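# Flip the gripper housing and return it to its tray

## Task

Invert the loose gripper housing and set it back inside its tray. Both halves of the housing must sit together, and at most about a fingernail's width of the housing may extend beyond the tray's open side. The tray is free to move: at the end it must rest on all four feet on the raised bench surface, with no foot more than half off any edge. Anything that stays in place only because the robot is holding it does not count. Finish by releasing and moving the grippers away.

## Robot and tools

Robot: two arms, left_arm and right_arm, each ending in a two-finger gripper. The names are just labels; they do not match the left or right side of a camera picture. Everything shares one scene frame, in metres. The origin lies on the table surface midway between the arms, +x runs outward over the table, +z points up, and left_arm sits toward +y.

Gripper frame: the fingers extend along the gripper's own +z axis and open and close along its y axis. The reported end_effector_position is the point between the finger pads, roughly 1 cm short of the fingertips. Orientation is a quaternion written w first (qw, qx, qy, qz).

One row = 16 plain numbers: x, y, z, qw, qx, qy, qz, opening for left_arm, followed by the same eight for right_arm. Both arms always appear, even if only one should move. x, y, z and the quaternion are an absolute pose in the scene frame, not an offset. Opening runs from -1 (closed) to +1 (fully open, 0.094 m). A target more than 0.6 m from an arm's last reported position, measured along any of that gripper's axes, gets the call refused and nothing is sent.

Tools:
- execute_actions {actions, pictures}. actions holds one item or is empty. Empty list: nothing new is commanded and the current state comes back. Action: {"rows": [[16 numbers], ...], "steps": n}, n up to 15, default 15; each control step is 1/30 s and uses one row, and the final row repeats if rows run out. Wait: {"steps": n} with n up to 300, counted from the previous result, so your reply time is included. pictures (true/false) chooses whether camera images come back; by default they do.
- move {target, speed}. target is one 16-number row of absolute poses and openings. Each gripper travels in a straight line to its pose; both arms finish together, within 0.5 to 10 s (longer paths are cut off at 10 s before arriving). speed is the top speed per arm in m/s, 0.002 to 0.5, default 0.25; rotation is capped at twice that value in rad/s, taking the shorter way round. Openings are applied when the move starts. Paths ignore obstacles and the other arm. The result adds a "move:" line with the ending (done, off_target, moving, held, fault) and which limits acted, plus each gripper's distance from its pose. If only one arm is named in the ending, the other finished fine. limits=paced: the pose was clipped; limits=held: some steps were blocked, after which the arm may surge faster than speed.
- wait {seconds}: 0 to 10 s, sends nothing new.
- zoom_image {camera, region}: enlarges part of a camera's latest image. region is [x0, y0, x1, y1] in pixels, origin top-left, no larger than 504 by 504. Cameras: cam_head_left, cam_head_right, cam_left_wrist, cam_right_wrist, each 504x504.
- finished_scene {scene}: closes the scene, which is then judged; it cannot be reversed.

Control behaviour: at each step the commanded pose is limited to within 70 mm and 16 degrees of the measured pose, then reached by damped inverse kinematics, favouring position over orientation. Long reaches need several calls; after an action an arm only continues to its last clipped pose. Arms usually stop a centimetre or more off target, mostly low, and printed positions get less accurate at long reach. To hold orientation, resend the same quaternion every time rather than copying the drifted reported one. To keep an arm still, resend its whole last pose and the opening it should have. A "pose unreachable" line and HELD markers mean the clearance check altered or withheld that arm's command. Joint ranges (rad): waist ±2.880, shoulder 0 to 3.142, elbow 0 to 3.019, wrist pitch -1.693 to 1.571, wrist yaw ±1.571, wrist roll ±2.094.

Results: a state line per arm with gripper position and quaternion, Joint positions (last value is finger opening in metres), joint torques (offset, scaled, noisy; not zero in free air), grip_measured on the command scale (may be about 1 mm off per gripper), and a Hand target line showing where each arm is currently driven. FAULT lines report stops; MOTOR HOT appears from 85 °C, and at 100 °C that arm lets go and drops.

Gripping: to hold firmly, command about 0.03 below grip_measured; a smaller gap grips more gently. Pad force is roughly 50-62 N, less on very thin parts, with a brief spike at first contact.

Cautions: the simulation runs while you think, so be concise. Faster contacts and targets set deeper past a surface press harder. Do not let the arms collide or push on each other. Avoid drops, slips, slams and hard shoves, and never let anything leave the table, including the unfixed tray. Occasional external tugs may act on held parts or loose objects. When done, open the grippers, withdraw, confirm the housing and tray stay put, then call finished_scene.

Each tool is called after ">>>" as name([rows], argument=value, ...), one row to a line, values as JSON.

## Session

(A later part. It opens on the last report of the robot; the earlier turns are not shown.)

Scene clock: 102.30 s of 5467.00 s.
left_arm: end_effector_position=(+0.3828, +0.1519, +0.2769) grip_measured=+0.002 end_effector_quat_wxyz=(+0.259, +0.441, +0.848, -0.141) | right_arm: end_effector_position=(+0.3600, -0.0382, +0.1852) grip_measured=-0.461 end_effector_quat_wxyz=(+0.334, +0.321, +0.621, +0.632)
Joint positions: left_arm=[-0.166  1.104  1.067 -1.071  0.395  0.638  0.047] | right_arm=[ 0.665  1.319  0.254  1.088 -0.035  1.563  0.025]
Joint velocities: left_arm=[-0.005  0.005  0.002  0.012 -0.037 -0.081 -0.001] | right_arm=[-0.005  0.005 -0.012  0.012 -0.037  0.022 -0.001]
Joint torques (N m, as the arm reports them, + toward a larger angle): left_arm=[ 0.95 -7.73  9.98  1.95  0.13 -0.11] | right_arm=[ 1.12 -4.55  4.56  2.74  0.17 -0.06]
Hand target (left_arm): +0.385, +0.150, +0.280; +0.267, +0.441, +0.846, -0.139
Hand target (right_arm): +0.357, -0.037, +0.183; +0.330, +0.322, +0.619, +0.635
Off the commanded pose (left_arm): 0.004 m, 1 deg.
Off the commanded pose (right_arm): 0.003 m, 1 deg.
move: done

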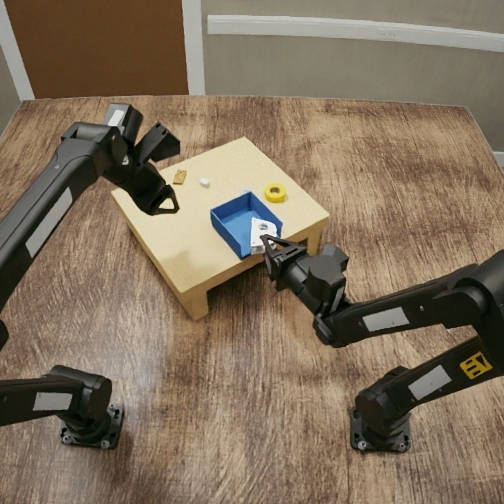

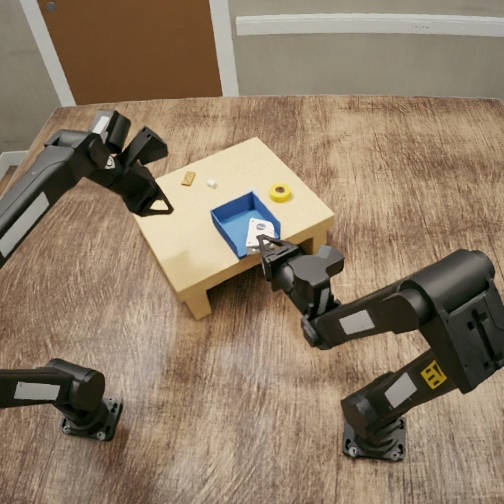

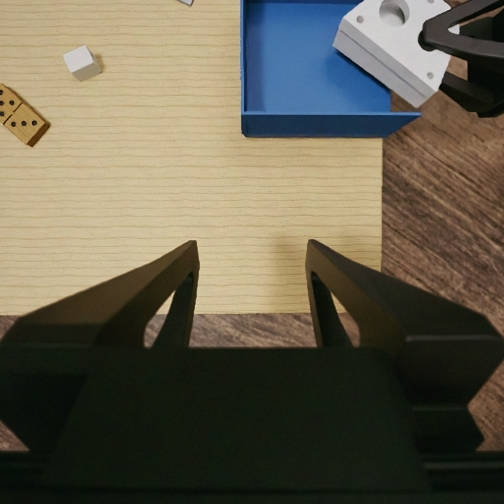

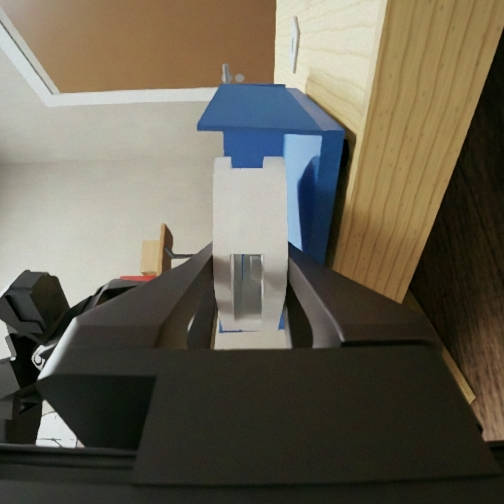

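>>> move(target=[0.385,0.15,0.28,0.267,0.441,0.846,-0.139,0,0.358,-0.037,0.175,0.328,0.323,0.623,0.632,-0.52], speed=0.01)

Scene clock: 105.10 s of 5467.00 s.
left_arm: end_effector_position=(+0.3828, +0.1519, +0.2769) grip_measured=+0.002 end_effector_quat_wxyz=(+0.259, +0.441, +0.848, -0.141) | right_arm: end_effector_position=(+0.3614, -0.0373, +0.1782) grip_measured=-0.461 end_effector_quat_wxyz=(+0.333, +0.322, +0.623, +0.630)
Joint positions: left_arm=[-0.166  1.104  1.067 -1.071  0.395  0.638  0.047] | right_arm=[ 0.665  1.354  0.254  1.115 -0.035  1.563  0.025]
Joint velocities: left_arm=[-0.015 -0.005 -0.002  0.007 -0.051  0.007  0.   ] | right_arm=[-0.005 -0.005 -0.017  0.012  0.051  0.022 -0.001]
Joint torques (N m, as the arm reports them, + toward a larger angle): left_arm=[ 0.69 -7.72  9.96  1.99  0.14 -0.11] | right_arm=[ 0.75 -4.61  3.97  2.66 -0.04 -0.07]
Hand target (left_arm): +0.385, +0.150, +0.280; +0.267, +0.441, +0.846, -0.139
Hand target (right_arm): +0.358, -0.037, +0.175; +0.328, +0.323, +0.623, +0.632
Off the commanded pose (left_arm): 0.004 m, 1 deg.
Off the commanded pose (right_arm): 0.005 m, 1 deg.
move: done

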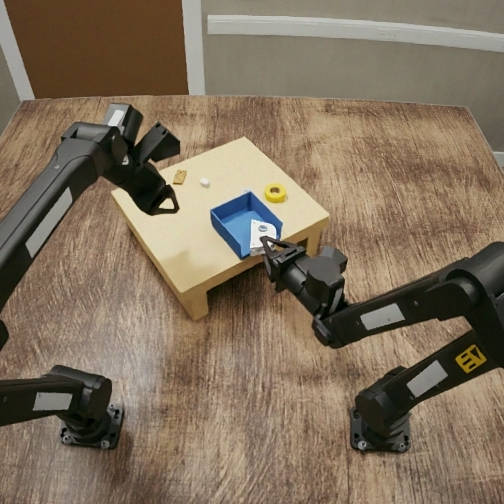

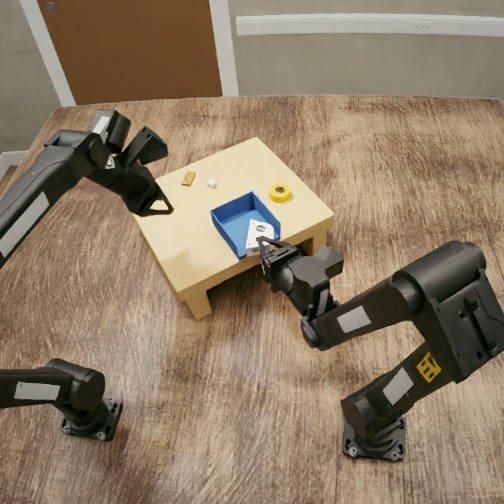

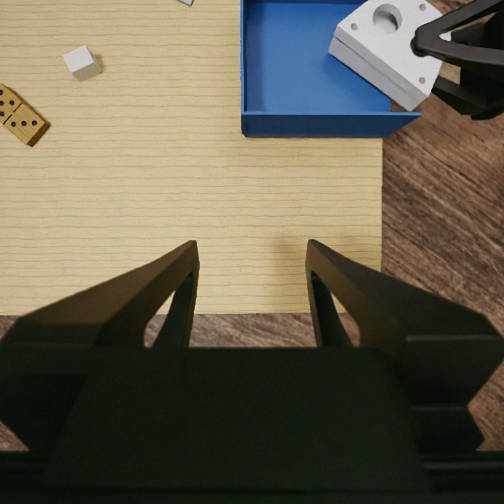

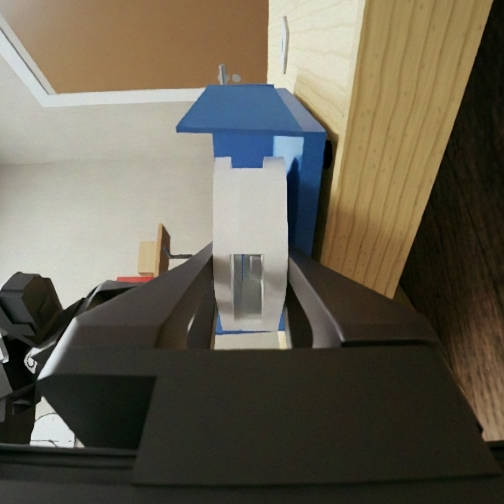

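>>> move(target=[0.385,0.15,0.28,0.267,0.441,0.846,-0.139,0,0.358,-0.037,0.170,0.328,0.323,0.623,0.632,-0.52], speed=0.008)

>>> zoom_image(camera="cam_right_wrist", region=[180,100,360,280])

Scene clock: 108.77 s of 5467.00 s.
left_arm: end_effector_position=(+0.3828, +0.1519, +0.2769) grip_measured=+0.002 end_effector_quat_wxyz=(+0.259, +0.441, +0.848, -0.141) | right_arm: end_effector_position=(+0.3610, -0.0376, +0.1737) grip_measured=-0.461 end_effector_quat_wxyz=(+0.333, +0.322, +0.623, +0.631)
Joint positions: left_arm=[-0.166  1.104  1.067 -1.071  0.395  0.638  0.047] | right_arm=[ 0.665  1.381  0.249  1.149 -0.035  1.563  0.025]
Joint velocities: left_arm=[-0.005  0.005 -0.002 -0.012  0.022  0.095 -0.   ] | right_arm=[-0.015  0.005 -0.012  0.012 -0.066 -0.095  0.   ]
Joint torques (N m, as the arm reports them, + toward a larger angle): left_arm=[ 0.94 -7.69  9.99  1.93  0.15 -0.12] | right_arm=[ 0.71 -4.54  3.83  2.62 -0.04 -0.07]
Hand target (left_arm): +0.385, +0.150, +0.280; +0.267, +0.441, +0.846, -0.139
Hand target (right_arm): +0.358, -0.037, +0.170; +0.328, +0.323, +0.623, +0.632
Off the commanded pose (left_arm): 0.004 m, 1 deg.
Off the commanded pose (right_arm): 0.005 m, 1 deg.
move: done

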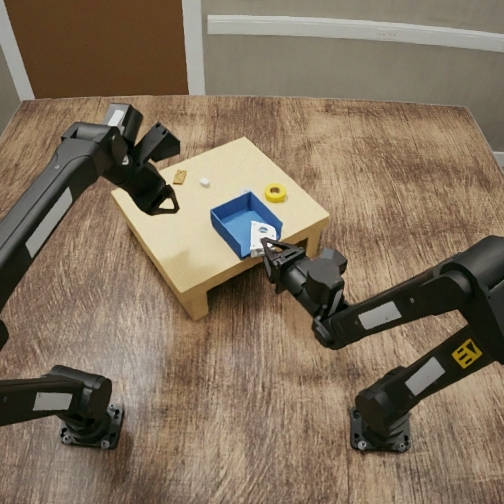

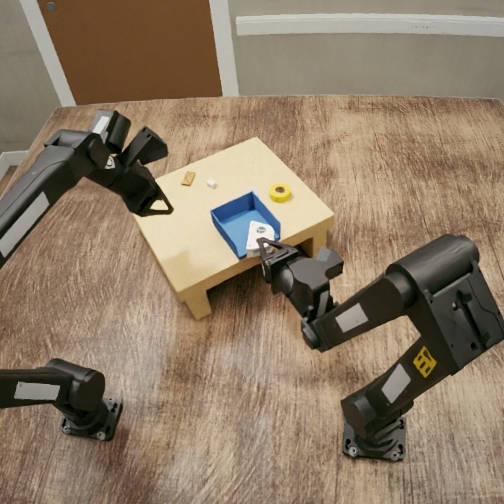

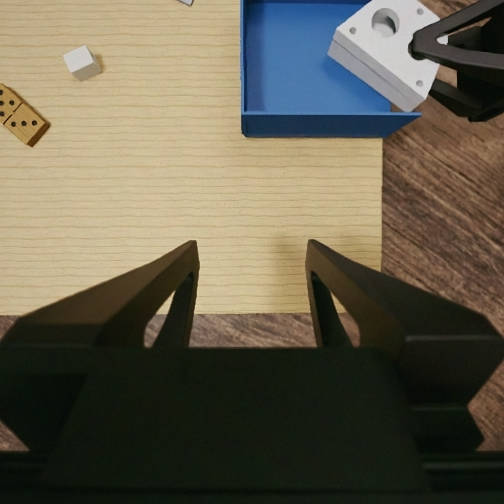

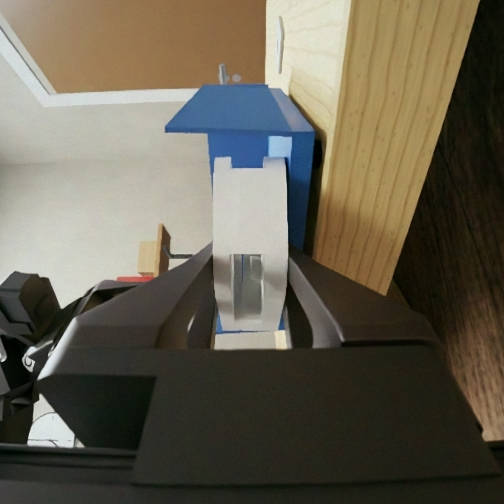

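Region (180, 100, 360, 280) of cam_right_wrist's 504x504 image, scaled by 2.800, with more detail than that image has.

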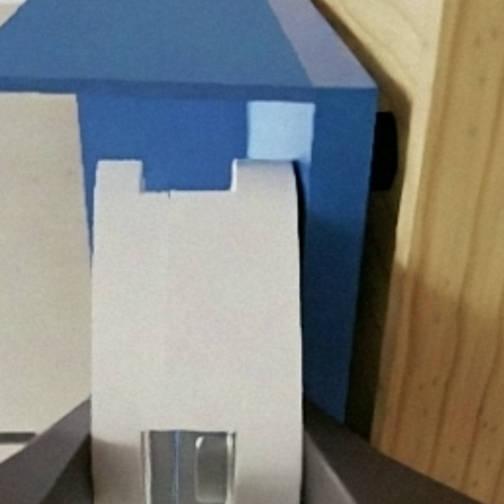

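>>> move(target=[0.385,0.15,0.28,0.267,0.441,0.846,-0.139,0,0.358,-0.037,0.170,0.328,0.323,0.623,0.632,-0.36], speed=0.008)

>>> move(target=[0.385,0.15,0.28,0.267,0.441,0.846,-0.139,0,0.358,-0.037,0.170,0.328,0.323,0.623,0.632,-0.18], speed=0.008)

Scene clock: 112.93 s of 5467.00 s.
left_arm: end_effector_position=(+0.3828, +0.1519, +0.2769) grip_measured=+0.002 end_effector_quat_wxyz=(+0.259, +0.441, +0.848, -0.141) | right_arm: end_effector_position=(+0.3610, -0.0376, +0.1737) grip_measured=-0.361 end_effector_quat_wxyz=(+0.333, +0.322, +0.623, +0.631)
Joint positions: left_arm=[-0.166  1.104  1.067 -1.071  0.395  0.638  0.047] | right_arm=[ 0.665  1.381  0.249  1.149 -0.035  1.563  0.03 ]
Joint velocities: left_arm=[ 0.005  0.015  0.002  0.002  0.007 -0.022 -0.001] | right_arm=[-0.005  0.015 -0.002  0.007 -0.051  0.022  0.   ]
Joint torques (N m, as the arm reports them, + toward a larger angle): left_arm=[ 0.8  -7.72  9.99  1.98  0.14 -0.11] | right_arm=[ 0.78 -4.64  3.83  2.59 -0.04 -0.08]
Hand target (left_arm): +0.385, +0.150, +0.280; +0.267, +0.441, +0.846, -0.139
Hand target (right_arm): +0.358, -0.037, +0.170; +0.328, +0.323, +0.623, +0.632
Off the commanded pose (left_arm): 0.004 m, 1 deg.
Off the commanded pose (right_arm): 0.005 m, 1 deg.
move: done

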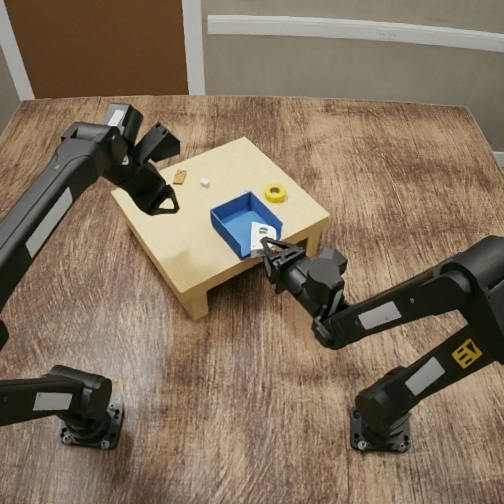

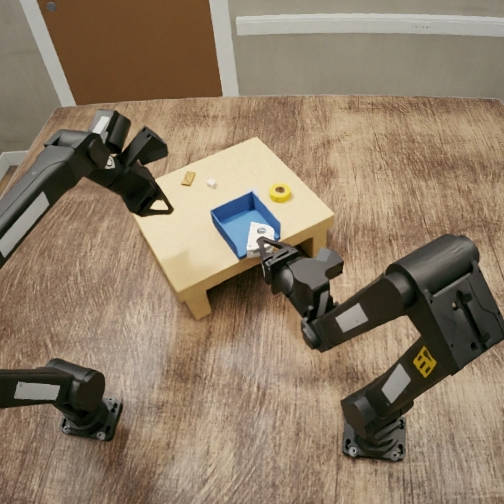

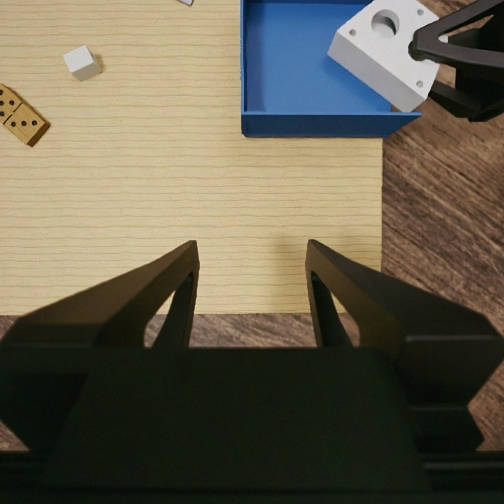

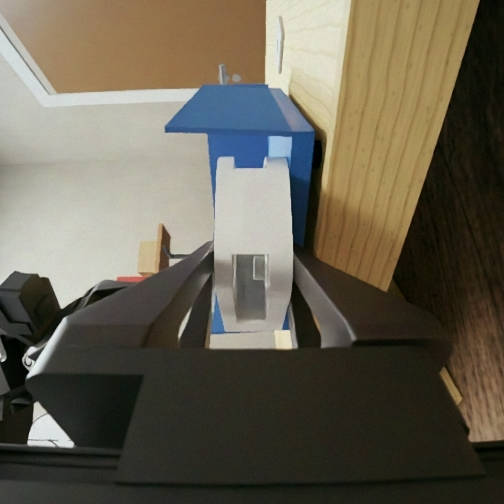

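Scene clock: 114.20 s of 5467.00 s.
left_arm: end_effector_position=(+0.3828, +0.1519, +0.2769) grip_measured=+0.002 end_effector_quat_wxyz=(+0.259, +0.441, +0.848, -0.141) | right_arm: end_effector_position=(+0.3610, -0.0376, +0.1737) grip_measured=-0.181 end_effector_quat_wxyz=(+0.333, +0.322, +0.623, +0.631)
Joint positions: left_arm=[-0.166  1.104  1.067 -1.071  0.395  0.638  0.047] | right_arm=[ 0.665  1.381  0.249  1.149 -0.035  1.563  0.038]
Joint velocities: left_arm=[-0.015 -0.005  0.002  0.002 -0.007 -0.051  0.   ] | right_arm=[-0.005 -0.005 -0.007  0.017 -0.037 -0.007 -0.   ]
Joint torques (N m, as the arm reports them, + toward a larger angle): left_arm=[ 0.94 -7.67  9.97  1.93  0.13 -0.11] | right_arm=[ 0.73 -4.74  3.84  2.58 -0.04 -0.08]
Hand target (left_arm): +0.385, +0.150, +0.280; +0.267, +0.441, +0.846, -0.139
Hand target (right_arm): +0.358, -0.037, +0.170; +0.328, +0.323, +0.623, +0.632
Off the commanded pose (left_arm): 0.004 m, 1 deg.
Off the commanded pose (right_arm): 0.005 m, 1 deg.
move: done

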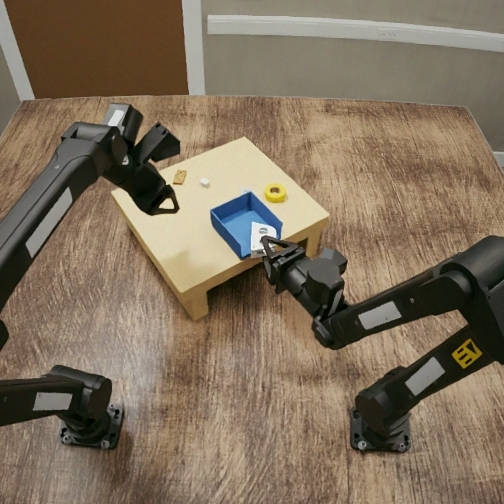

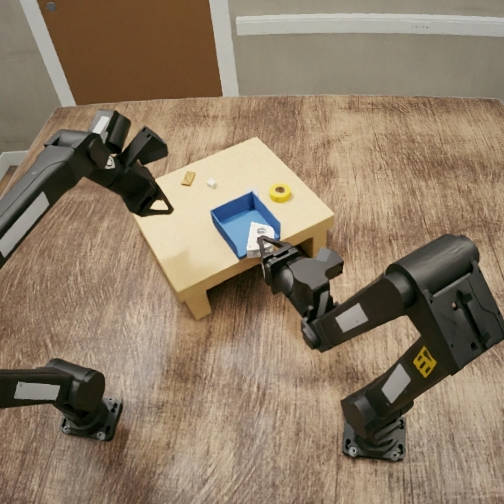

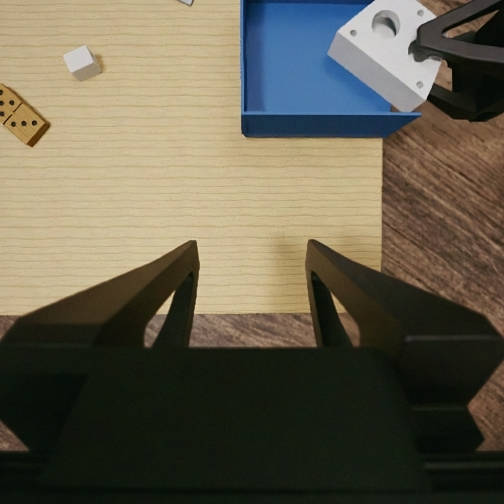

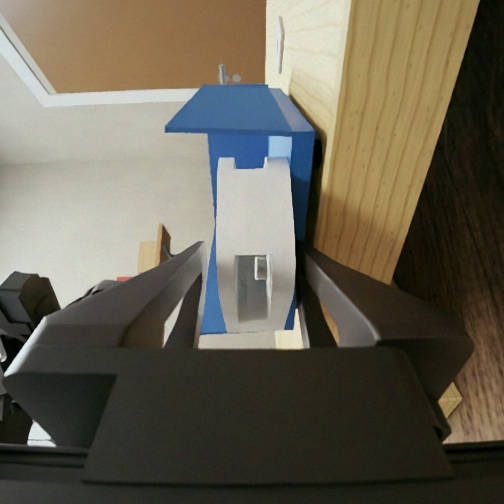

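Resting. Retract.

>>> move(target=[0.385,0.15,0.28,0.267,0.441,0.846,-0.139,0,0.326,-0.062,0.172,0.328,0.323,0.623,0.632,-0.12], speed=0.025)

Scene clock: 119.87 s of 5467.00 s.
left_arm: end_effector_position=(+0.3828, +0.1519, +0.2769) grip_measured=+0.002 end_effector_quat_wxyz=(+0.259, +0.441, +0.848, -0.141) | right_arm: end_effector_position=(+0.3266, -0.0584, +0.1747) grip_measured=-0.121 end_effector_quat_wxyz=(+0.331, +0.317, +0.622, +0.635)
Joint positions: left_arm=[-0.166  1.104  1.067 -1.071  0.395  0.638  0.047] | right_arm=[ 0.663  1.262  0.146  1.141 -0.048  1.563  0.041]
Joint velocities: left_arm=[ 0.005 -0.005 -0.002 -0.012 -0.022 -0.022 -0.001] | right_arm=[-0.005 -0.005 -0.002  0.007 -0.007  0.051 -0.   ]
Joint torques (N m, as the arm reports them, + toward a larger angle): left_arm=[ 0.84 -7.82  9.96  1.95  0.14 -0.11] | right_arm=[-0.48 -4.3   4.02  1.67 -0.16 -0.08]
Hand target (left_arm): +0.385, +0.150, +0.280; +0.267, +0.441, +0.846, -0.139
Hand target (right_arm): +0.326, -0.062, +0.172; +0.328, +0.323, +0.623, +0.632
Off the commanded pose (left_arm): 0.004 m, 1 deg.
Off the commanded pose (right_arm): 0.005 m, 1 deg.
After step 90, 0.70 s passed at rest.
move: done

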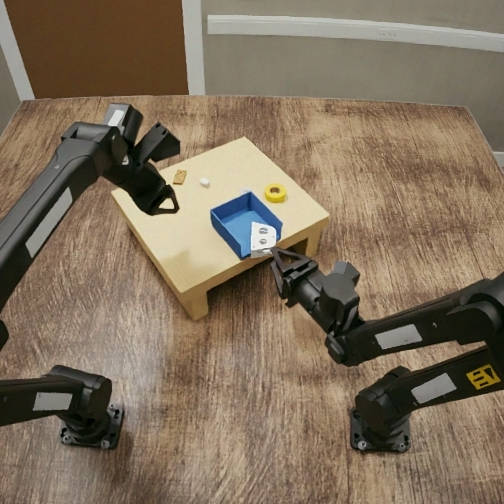

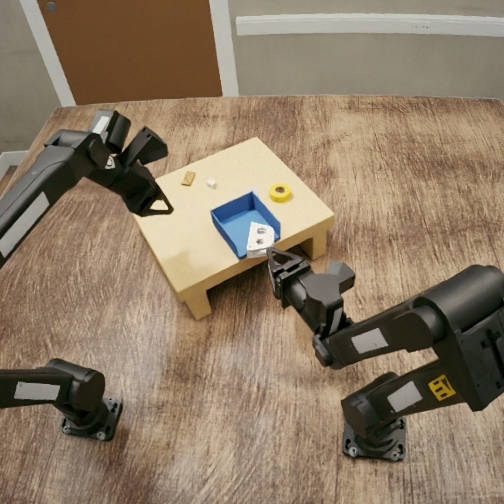

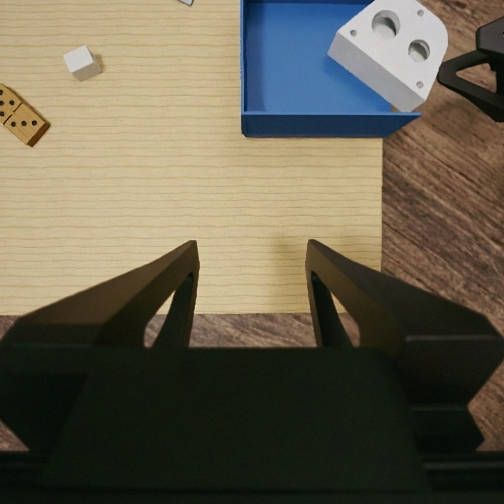

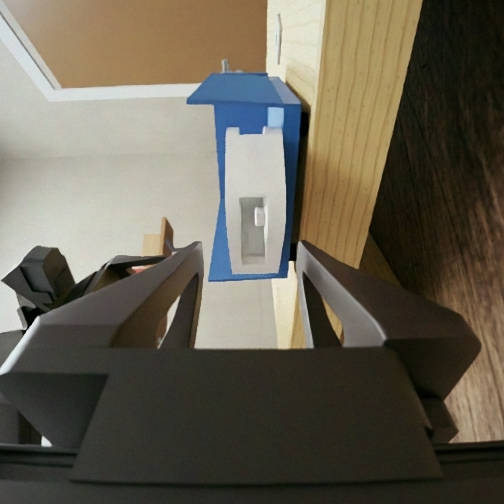

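>>> move(target=[0.385,0.15,0.28,0.267,0.441,0.846,-0.139,0,0.336,-0.064,0.194,0.328,0.323,0.623,0.632,-0.4], speed=0.025)

Scene clock: 127.27 s of 5467.00 s.
left_arm: end_effector_position=(+0.3828, +0.1519, +0.2769) grip_measured=+0.002 end_effector_quat_wxyz=(+0.259, +0.441, +0.848, -0.141) | right_arm: end_effector_position=(+0.3253, -0.0679, +0.1807) grip_measured=-0.399 end_effector_quat_wxyz=(+0.324, +0.324, +0.633, +0.623)
Joint positions: left_arm=[-0.166  1.104  1.067 -1.071  0.395  0.638  0.047] | right_arm=[ 0.628  1.13   0.146  0.971 -0.082  1.563  0.028]
Joint velocities: left_arm=[ 0.005 -0.015 -0.007 -0.017 -0.022 -0.037 -0.001] | right_arm=[ 0.005 -0.015  0.017 -0.022  0.022  0.066 -0.001]
Joint torques (N m, as the arm reports them, + toward a larger angle): left_arm=[ 0.75 -7.79  9.96  1.92  0.13 -0.11] | right_arm=[-0.38 -3.17  7.8   1.75 -0.15 -0.08]
Hand target (left_arm): +0.385, +0.150, +0.280; +0.267, +0.441, +0.846, -0.139
Hand target (right_arm): +0.335, -0.065, +0.195; +0.328, +0.323, +0.623, +0.632
Off the commanded pose (left_arm): 0.004 m, 1 deg.
Off the commanded pose (right_arm): 0.017 m, 2 deg.
After step 90, 3.30 s passed at rest.
move: off_target (right_arm)

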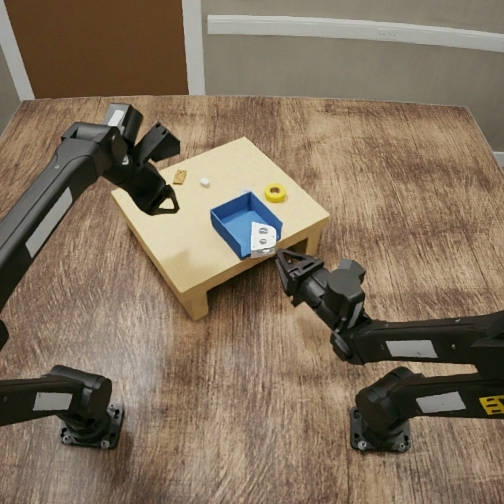

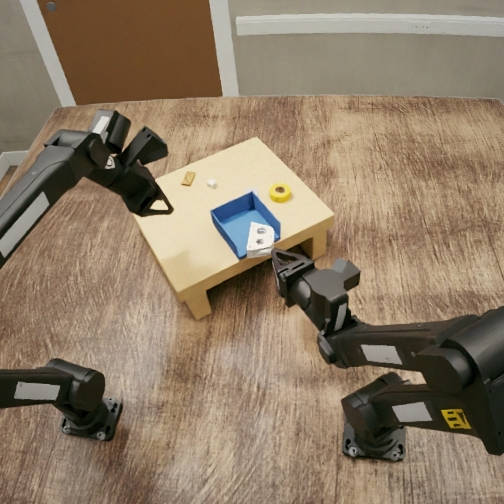

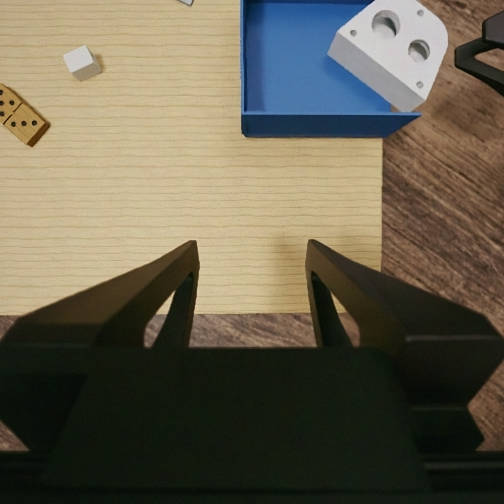

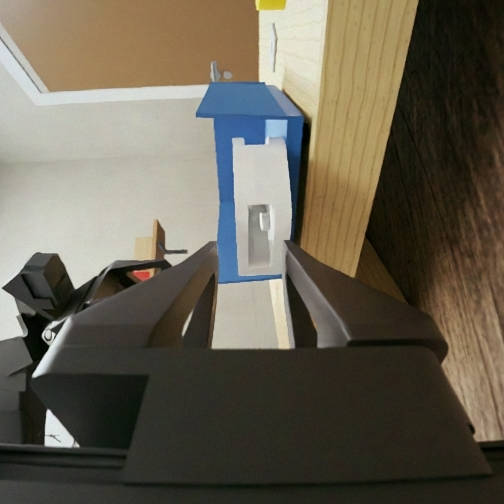

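>>> move(target=[0.385,0.15,0.28,0.267,0.441,0.846,-0.139,0,0.349,-0.052,0.199,0.328,0.323,0.623,0.632,-0.4], speed=0.02)

Scene clock: 132.13 s of 5467.00 s.
left_arm: end_effector_position=(+0.3828, +0.1519, +0.2769) grip_measured=+0.002 end_effector_quat_wxyz=(+0.259, +0.441, +0.848, -0.141) | right_arm: end_effector_position=(+0.3389, -0.0613, +0.1884) grip_measured=-0.399 end_effector_quat_wxyz=(+0.329, +0.325, +0.629, +0.625)
Joint positions: left_arm=[-0.166  1.104  1.067 -1.071  0.395  0.638  0.047] | right_arm=[ 0.629  1.16   0.188  0.97  -0.073  1.563  0.028]
Joint velocities: left_arm=[-0.005  0.015  0.007 -0.012  0.022 -0.081 -0.   ] | right_arm=[ 0.005  0.015 -0.012 -0.007 -0.007  0.051 -0.   ]
Joint torques (N m, as the arm reports them, + toward a larger angle): left_arm=[ 0.84 -7.63 10.01  1.98  0.14 -0.12] | right_arm=[ 1.04 -2.66  8.4   1.7   0.17 -0.07]
Hand target (left_arm): +0.385, +0.150, +0.280; +0.267, +0.441, +0.846, -0.139
Hand target (right_arm): +0.348, -0.053, +0.199; +0.328, +0.323, +0.623, +0.632
Off the commanded pose (left_arm): 0.004 m, 1 deg.
Off the commanded pose (right_arm): 0.017 m, 1 deg.
move: off_target (right_arm)

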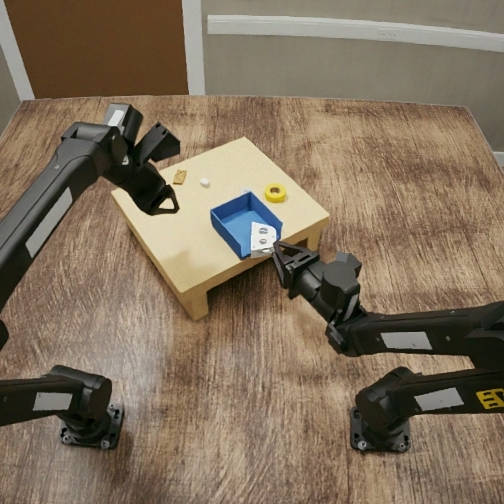

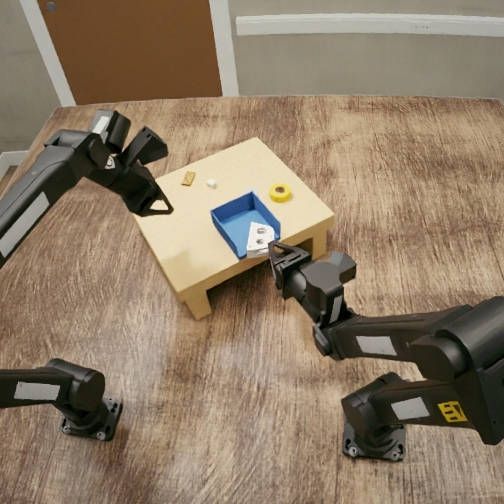

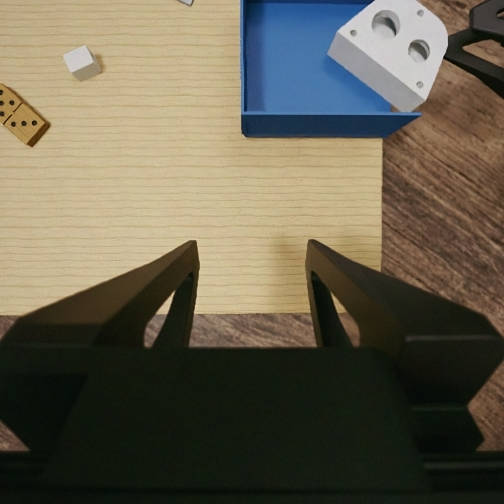

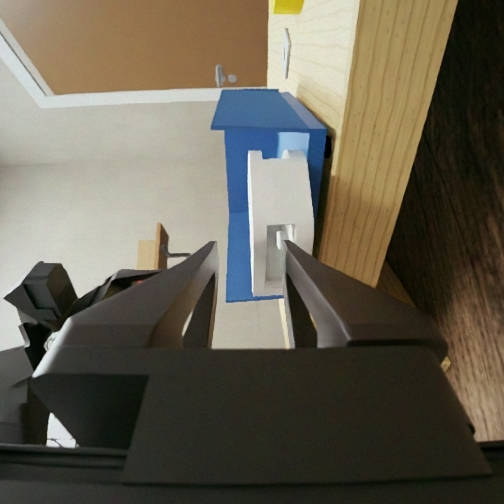

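>>> execute_actions([
  {"rows":[[0.385,0.15,0.28,0.267,0.441,0.846,-0.139,0,0.3498,-0.0520,0.1985,0.328,0.323,0.623,0.632,-0.3],[0.385,0.15,0.28,0.267,0.441,0.846,-0.139,0,0.3506,-0.0520,0.198,0.328,0.323,0.623,0.632,-0.3],[0.385,0.15,0.28,0.267,0.441,0.846,-0.139,0,0.3514,-0.0520,0.198,0.328,0.323,0.623,0.632,-0.3],[0.385,0.15,0.28,0.267,0.441,0.846,-0.139,0,0.3522,-0.0520,0.198,0.328,0.323,0.623,0.632,-0.3],[0.385,0.15,0.28,0.267,0.441,0.846,-0.139,0,0.353,-0.0520,0.198,0.328,0.323,0.623,0.632,-0.3],[0.385,0.15,0.28,0.267,0.441,0.846,-0.139,0,0.3538,-0.0520,0.198,0.328,0.323,0.623,0.632,-0.3],[0.385,0.15,0.28,0.267,0.441,0.846,-0.139,0,0.3545,-0.0516,0.198,0.328,0.323,0.623,0.632,-0.3],[0.385,0.15,0.28,0.267,0.441,0.846,-0.139,0,0.3552,-0.0511,0.198,0.328,0.323,0.623,0.632,-0.3],[0.385,0.15,0.28,0.267,0.441,0.846,-0.139,0,0.3559,-0.0506,0.198,0.328,0.323,0.623,0.632,-0.3],[0.385,0.15,0.28,0.267,0.441,0.846,-0.139,0,0.3566,-0.0501,0.198,0.328,0.323,0.623,0.632,-0.3],[0.385,0.15,0.28,0.267,0.441,0.846,-0.139,0,0.3573,-0.0496,0.198,0.328,0.323,0.623,0.632,-0.3],[0.385,0.15,0.28,0.267,0.441,0.846,-0.139,0,0.358,-0.0491,0.198,0.328,0.323,0.623,0.632,-0.3]],"steps":15},
])

Scene clock: 140.50 s of 5467.00 s.
left_arm: end_effector_position=(+0.3828, +0.1519, +0.2769) grip_measured=+0.002 end_effector_quat_wxyz=(+0.259, +0.441, +0.848, -0.141) | right_arm: end_effector_position=(+0.3465, -0.0564, +0.1828) grip_measured=-0.301 end_effector_quat_wxyz=(+0.325, +0.328, +0.635, +0.619)
Joint positions: left_arm=[-0.166  1.104  1.067 -1.071  0.395  0.638  0.047] | right_arm=[ 0.629  1.201  0.209  0.97  -0.075  1.563  0.033]
Joint velocities: left_arm=[-0.005 -0.005 -0.017  0.002  0.037 -0.007 -0.   ] | right_arm=[-0.024  0.024  0.027  0.012  0.022 -0.051 -0.002]
Joint torques (N m, as the arm reports them, + toward a larger angle): left_arm=[ 0.9  -7.84  9.97  1.95  0.13 -0.12] | right_arm=[ 0.22 -3.14  7.95  2.41 -0.11 -0.08]
Hand target (left_arm): +0.385, +0.150, +0.280; +0.267, +0.441, +0.846, -0.139
Hand target (right_arm): +0.357, -0.050, +0.198; +0.328, +0.323, +0.623, +0.632
Off the commanded pose (left_arm): 0.004 m, 1 deg.
Off the commanded pose (right_arm): 0.020 m, 2 deg.
Steps of this call (steps 1 to 90: nothing new was sent; then 4.87 s passed at rest; steps 91 to 105: all 15 steps of this action). Readings (end_effector_position):
91: left_arm (+0.3828, +0.1519, +0.2769) | right_arm (+0.3389, -0.0613, +0.1881)
92: left_arm (+0.3828, +0.1519, +0.2769) | right_arm (+0.3390, -0.0612, +0.1875)
94: left_arm (+0.3828, +0.1519, +0.2769) | right_arm (+0.3396, -0.0609, +0.1853)
98: left_arm (+0.3828, +0.1519, +0.2769) | right_arm (+0.3417, -0.0593, +0.1828)
105: the state above

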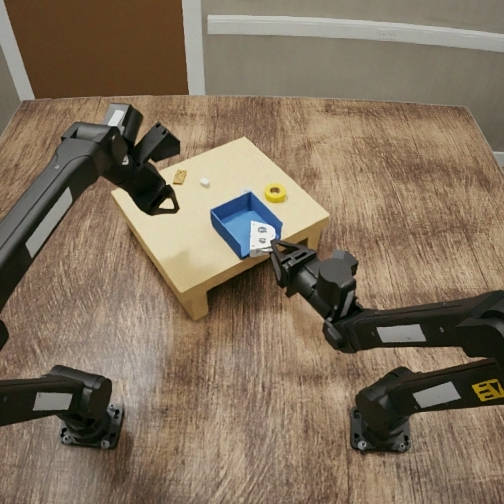

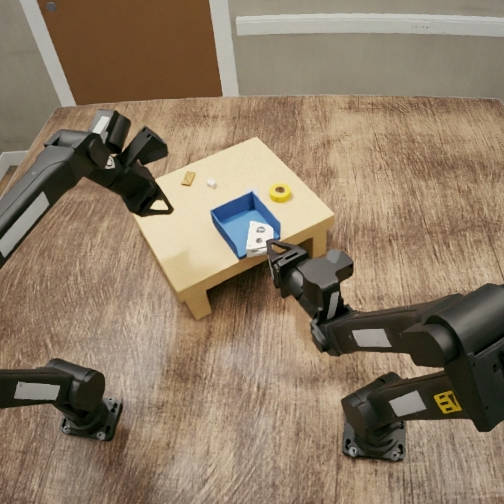

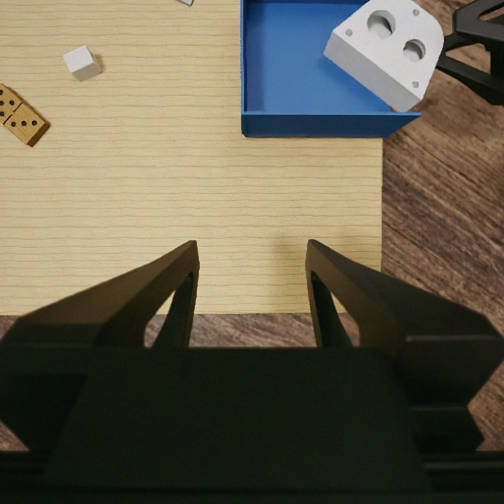

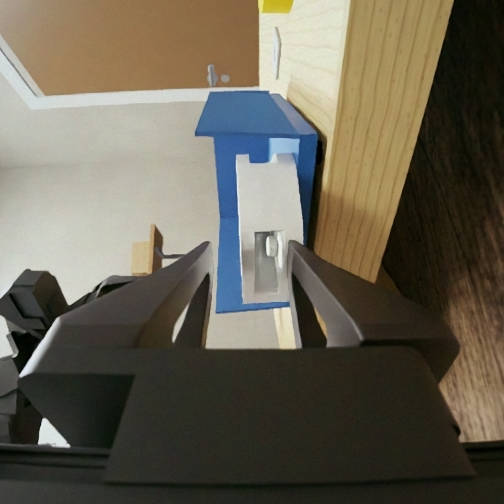

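>>> execute_actions([
  {"rows":[[0.385,0.15,0.28,0.267,0.441,0.846,-0.139,0,0.3588,-0.0485,0.1985,0.328,0.323,0.623,0.632,-0.3],[0.385,0.15,0.28,0.267,0.441,0.846,-0.139,0,0.3596,-0.048,0.199,0.328,0.323,0.623,0.632,-0.3],[0.385,0.15,0.28,0.267,0.441,0.846,-0.139,0,0.3605,-0.0474,0.199,0.328,0.323,0.623,0.632,-0.3],[0.385,0.15,0.28,0.267,0.441,0.846,-0.139,0,0.3613,-0.0468,0.199,0.328,0.323,0.623,0.632,-0.3],[0.385,0.15,0.28,0.267,0.441,0.846,-0.139,0,0.3621,-0.0462,0.199,0.328,0.323,0.623,0.632,-0.3],[0.385,0.15,0.28,0.267,0.441,0.846,-0.139,0,0.3629,-0.0457,0.199,0.328,0.323,0.623,0.632,-0.3],[0.385,0.15,0.28,0.267,0.441,0.846,-0.139,0,0.3637,-0.0451,0.199,0.328,0.323,0.623,0.632,-0.3],[0.385,0.15,0.28,0.267,0.441,0.846,-0.139,0,0.3646,-0.0445,0.199,0.328,0.323,0.623,0.632,-0.3],[0.385,0.15,0.28,0.267,0.441,0.846,-0.139,0,0.3654,-0.0439,0.199,0.328,0.323,0.623,0.632,-0.3],[0.385,0.15,0.28,0.267,0.441,0.846,-0.139,0,0.3662,-0.0434,0.199,0.328,0.323,0.623,0.632,-0.3],[0.385,0.15,0.28,0.267,0.441,0.846,-0.139,0,0.367,-0.0428,0.199,0.328,0.323,0.623,0.632,-0.3],[0.385,0.15,0.28,0.267,0.441,0.846,-0.139,0,0.3678,-0.0422,0.199,0.328,0.323,0.623,0.632,-0.3],[0.385,0.15,0.28,0.267,0.441,0.846,-0.139,0,0.3686,-0.0416,0.199,0.328,0.323,0.623,0.632,-0.3],[0.385,0.15,0.28,0.267,0.441,0.846,-0.139,0,0.3695,-0.0411,0.199,0.328,0.323,0.623,0.632,-0.3],[0.385,0.15,0.28,0.267,0.441,0.846,-0.139,0,0.3703,-0.0405,0.199,0.328,0.323,0.623,0.632,-0.3]],"steps":15},
])

Scene clock: 146.83 s of 5467.00 s.
left_arm: end_effector_position=(+0.3828, +0.1519, +0.2769) grip_measured=+0.002 end_effector_quat_wxyz=(+0.259, +0.441, +0.848, -0.141) | right_arm: end_effector_position=(+0.3575, -0.0499, +0.1829) grip_measured=-0.301 end_effector_quat_wxyz=(+0.324, +0.329, +0.637, +0.618)
Joint positions: left_arm=[-0.166  1.104  1.067 -1.071  0.395  0.638  0.047] | right_arm=[ 0.629  1.239  0.242  0.97  -0.075  1.563  0.033]
Joint velocities: left_arm=[-0.005 -0.015 -0.022 -0.012 -0.051 -0.022  0.001] | right_arm=[ 0.005  0.112  0.061 -0.002 -0.051 -0.037  0.001]
Joint torques (N m, as the arm reports them, + toward a larger angle): left_arm=[ 0.91 -7.62  9.98  1.95  0.14 -0.11] | right_arm=[ 0.63 -3.92  8.05  2.69  0.06 -0.07]
Hand target (left_arm): +0.385, +0.150, +0.280; +0.267, +0.441, +0.846, -0.139
Hand target (right_arm): +0.369, -0.041, +0.199; +0.328, +0.323, +0.623, +0.632
Off the commanded pose (left_arm): 0.004 m, 1 deg.
Off the commanded pose (right_arm): 0.023 m, 2 deg.
Steps of this call (steps 1 to 90: nothing new was sent; then 2.83 s passed at rest; steps 91 to 105: all 15 steps of this action). Readings (end_effector_position):
91: left_arm (+0.3828, +0.1519, +0.2769) | right_arm (+0.3468, -0.0562, +0.1828)
92: left_arm (+0.3828, +0.1519, +0.2769) | right_arm (+0.3468, -0.0562, +0.1828)
94: left_arm (+0.3828, +0.1519, +0.2769) | right_arm (+0.3473, -0.0560, +0.1832)
98: left_arm (+0.3828, +0.1519, +0.2769) | right_arm (+0.3507, -0.0539, +0.1840)
105: the state above

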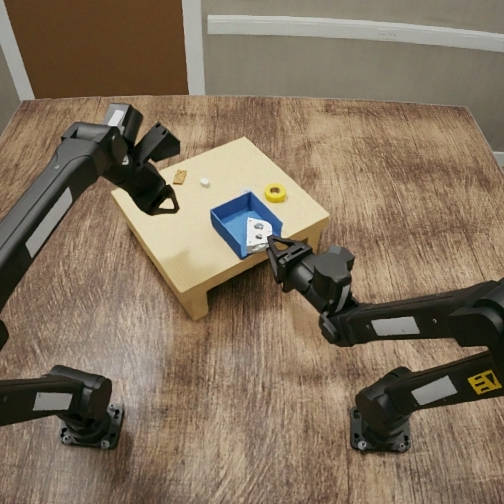

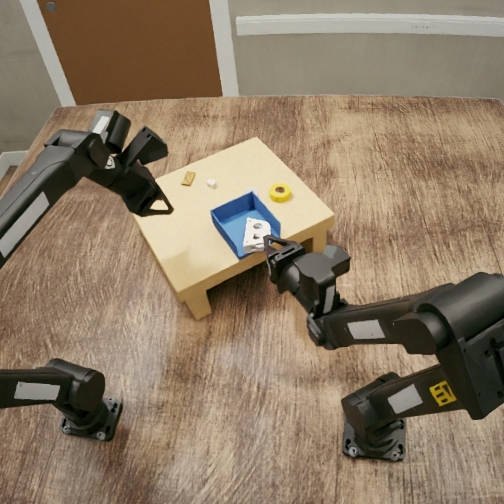

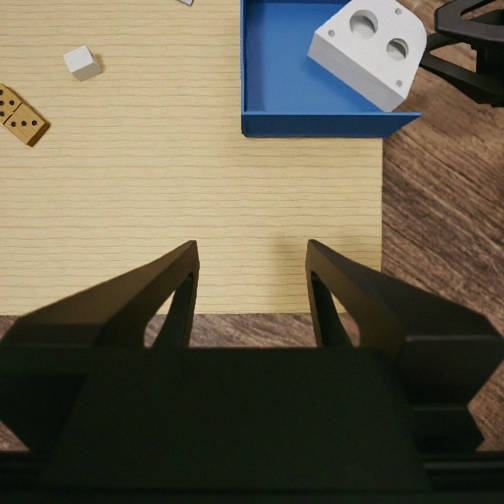

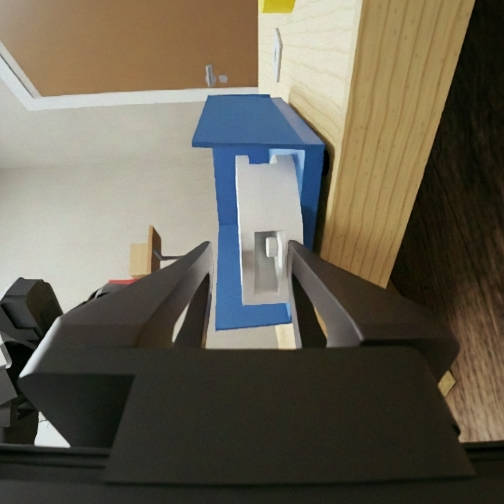

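>>> execute_actions([
  {"rows":[[0.385,0.15,0.28,0.267,0.441,0.846,-0.139,0,0.3711,-0.0399,0.1993,0.328,0.323,0.623,0.632,-0.3],[0.385,0.15,0.28,0.267,0.441,0.846,-0.139,0,0.3719,-0.0394,0.1996,0.328,0.323,0.623,0.632,-0.3],[0.385,0.15,0.28,0.267,0.441,0.846,-0.139,0,0.3728,-0.0388,0.2,0.328,0.323,0.623,0.632,-0.3],[0.385,0.15,0.28,0.267,0.441,0.846,-0.139,0,0.3736,-0.0382,0.2,0.328,0.323,0.623,0.632,-0.3],[0.385,0.15,0.28,0.267,0.441,0.846,-0.139,0,0.3744,-0.0376,0.2,0.328,0.323,0.623,0.632,-0.3],[0.385,0.15,0.28,0.267,0.441,0.846,-0.139,0,0.3752,-0.0371,0.2,0.328,0.323,0.623,0.632,-0.3],[0.385,0.15,0.28,0.267,0.441,0.846,-0.139,0,0.376,-0.0365,0.2,0.328,0.323,0.623,0.632,-0.3],[0.385,0.15,0.28,0.267,0.441,0.846,-0.139,0,0.3769,-0.0359,0.2,0.328,0.323,0.623,0.632,-0.3],[0.385,0.15,0.28,0.267,0.441,0.846,-0.139,0,0.3777,-0.0353,0.2,0.328,0.323,0.623,0.632,-0.3],[0.385,0.15,0.28,0.267,0.441,0.846,-0.139,0,0.3785,-0.0348,0.2,0.328,0.323,0.623,0.632,-0.3],[0.385,0.15,0.28,0.267,0.441,0.846,-0.139,0,0.3793,-0.0342,0.2,0.328,0.323,0.623,0.632,-0.3],[0.385,0.15,0.28,0.267,0.441,0.846,-0.139,0,0.3801,-0.0336,0.2,0.328,0.323,0.623,0.632,-0.3],[0.385,0.15,0.28,0.267,0.441,0.846,-0.139,0,0.3809,-0.033,0.2,0.328,0.323,0.623,0.632,-0.3],[0.385,0.15,0.28,0.267,0.441,0.846,-0.139,0,0.3818,-0.0325,0.2,0.328,0.323,0.623,0.632,-0.3],[0.385,0.15,0.28,0.267,0.441,0.846,-0.139,0,0.3828,-0.0318,0.2,0.328,0.323,0.623,0.632,-0.3]],"steps":15},
], pictures=false)

>>> wait(seconds=0.3)

Scene clock: 154.07 s of 5467.00 s.
left_arm: end_effector_position=(+0.3828, +0.1519, +0.2769) grip_measured=+0.002 end_effector_quat_wxyz=(+0.259, +0.441, +0.848, -0.141) | right_arm: end_effector_position=(+0.3703, -0.0424, +0.1844) grip_measured=-0.301 end_effector_quat_wxyz=(+0.324, +0.329, +0.636, +0.618)
Joint positions: left_arm=[-0.166  1.104  1.067 -1.071  0.395  0.638  0.047] | right_arm=[ 0.629  1.281  0.28   0.974 -0.074  1.563  0.033]
Joint velocities: left_arm=[-0.005  0.005 -0.007  0.007  0.007  0.066  0.001] | right_arm=[-0.015  0.093  0.066  0.002  0.022 -0.022 -0.001]
Joint torques (N m, as the arm reports them, + toward a larger angle): left_arm=[ 0.87 -7.64  9.97  1.92  0.14 -0.12] | right_arm=[ 1.09 -4.3   8.13  2.57  0.19 -0.07]
Hand target (left_arm): +0.385, +0.150, +0.280; +0.267, +0.441, +0.846, -0.139
Hand target (right_arm): +0.381, -0.033, +0.200; +0.328, +0.323, +0.623, +0.632
Off the commanded pose (left_arm): 0.004 m, 1 deg.
Off the commanded pose (right_arm): 0.023 m, 2 deg.
Steps of this call (steps 1 to 90: nothing new was sent; then 3.73 s passed at rest; steps 91 to 105: all 15 steps of this action). Readings (end_effector_position):
91: left_arm (+0.3828, +0.1519, +0.2769) | right_arm (+0.3592, -0.0489, +0.1827)
92: left_arm (+0.3828, +0.1519, +0.2769) | right_arm (+0.3593, -0.0488, +0.1829)
94: left_arm (+0.3828, +0.1519, +0.2769) | right_arm (+0.3600, -0.0484, +0.1833)
98: left_arm (+0.3828, +0.1519, +0.2769) | right_arm (+0.3636, -0.0462, +0.1842)
105: the state above

Scene clock: 154.37 s of 5467.00 s.
left_arm: end_effector_position=(+0.3828, +0.1519, +0.2769) grip_measured=+0.002 end_effector_quat_wxyz=(+0.259, +0.441, +0.848, -0.141) | right_arm: end_effector_position=(+0.3723, -0.0412, +0.1844) grip_measured=-0.301 end_effector_quat_wxyz=(+0.324, +0.329, +0.637, +0.618)
Joint positions: left_arm=[-0.166  1.104  1.067 -1.071  0.395  0.638  0.047] | right_arm=[ 0.629  1.288  0.286  0.975 -0.074  1.563  0.033]
Joint velocities: left_arm=[-0.005 -0.005 -0.017  0.002 -0.037 -0.007  0.   ] | right_arm=[-0.005 -0.005 -0.002  0.002 -0.066  0.007 -0.   ]
Joint torques (N m, as the arm reports them, + toward a larger angle): left_arm=[ 0.92 -7.66  9.97  1.98  0.13 -0.12] | right_arm=[ 1.02 -4.5   7.88  2.63  0.17 -0.07]
Hand target (left_arm): +0.385, +0.150, +0.280; +0.267, +0.441, +0.846, -0.139
Hand target (right_arm): +0.381, -0.033, +0.200; +0.328, +0.323, +0.623, +0.632
Off the commanded pose (left_arm): 0.004 m, 1 deg.
Off the commanded pose (right_arm): 0.021 m, 2 deg.
Steps of this call (steps 1 to 9: nothing new was sent). Readings (end_effector_position):
1: left_arm (+0.3828, +0.1519, +0.2769) | right_arm (+0.3710, -0.0420, +0.1843)
2: left_arm (+0.3828, +0.1519, +0.2769) | right_arm (+0.3717, -0.0416, +0.1842)
4: left_arm (+0.3828, +0.1519, +0.2769) | right_arm (+0.3723, -0.0412, +0.1844)
8: left_arm (+0.3828, +0.1519, +0.2769) | right_arm (+0.3723, -0.0412, +0.1844)
9: the state above

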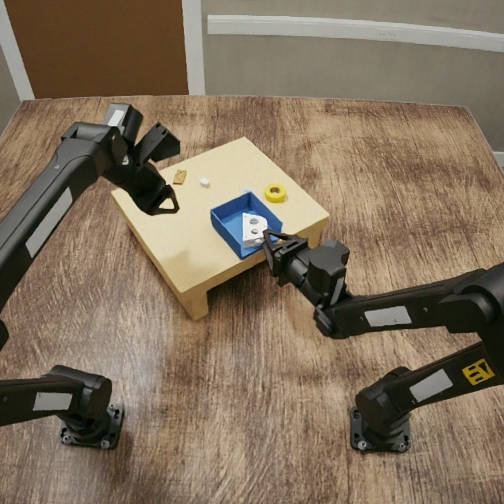

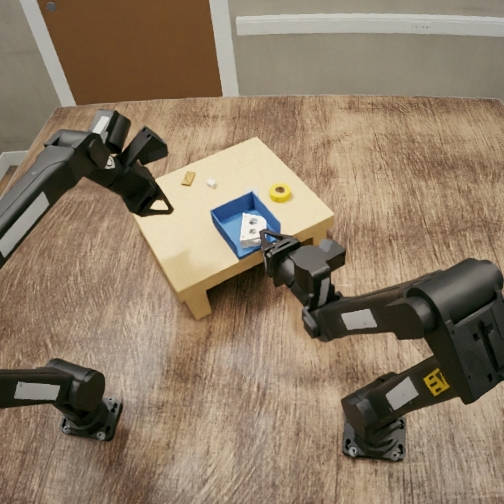

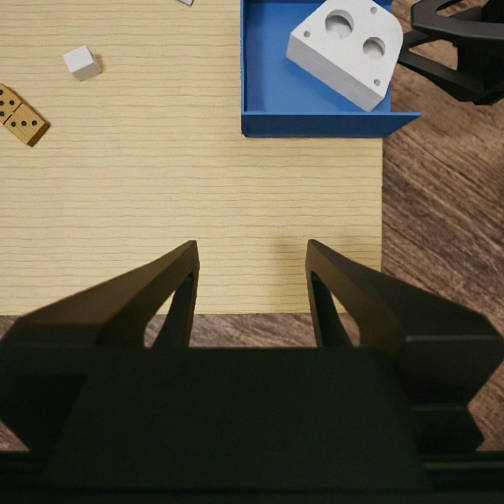

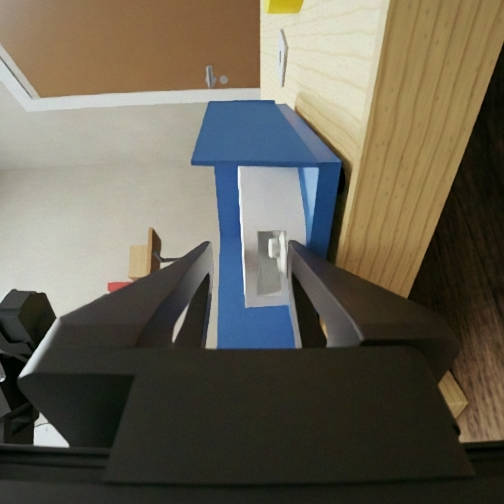

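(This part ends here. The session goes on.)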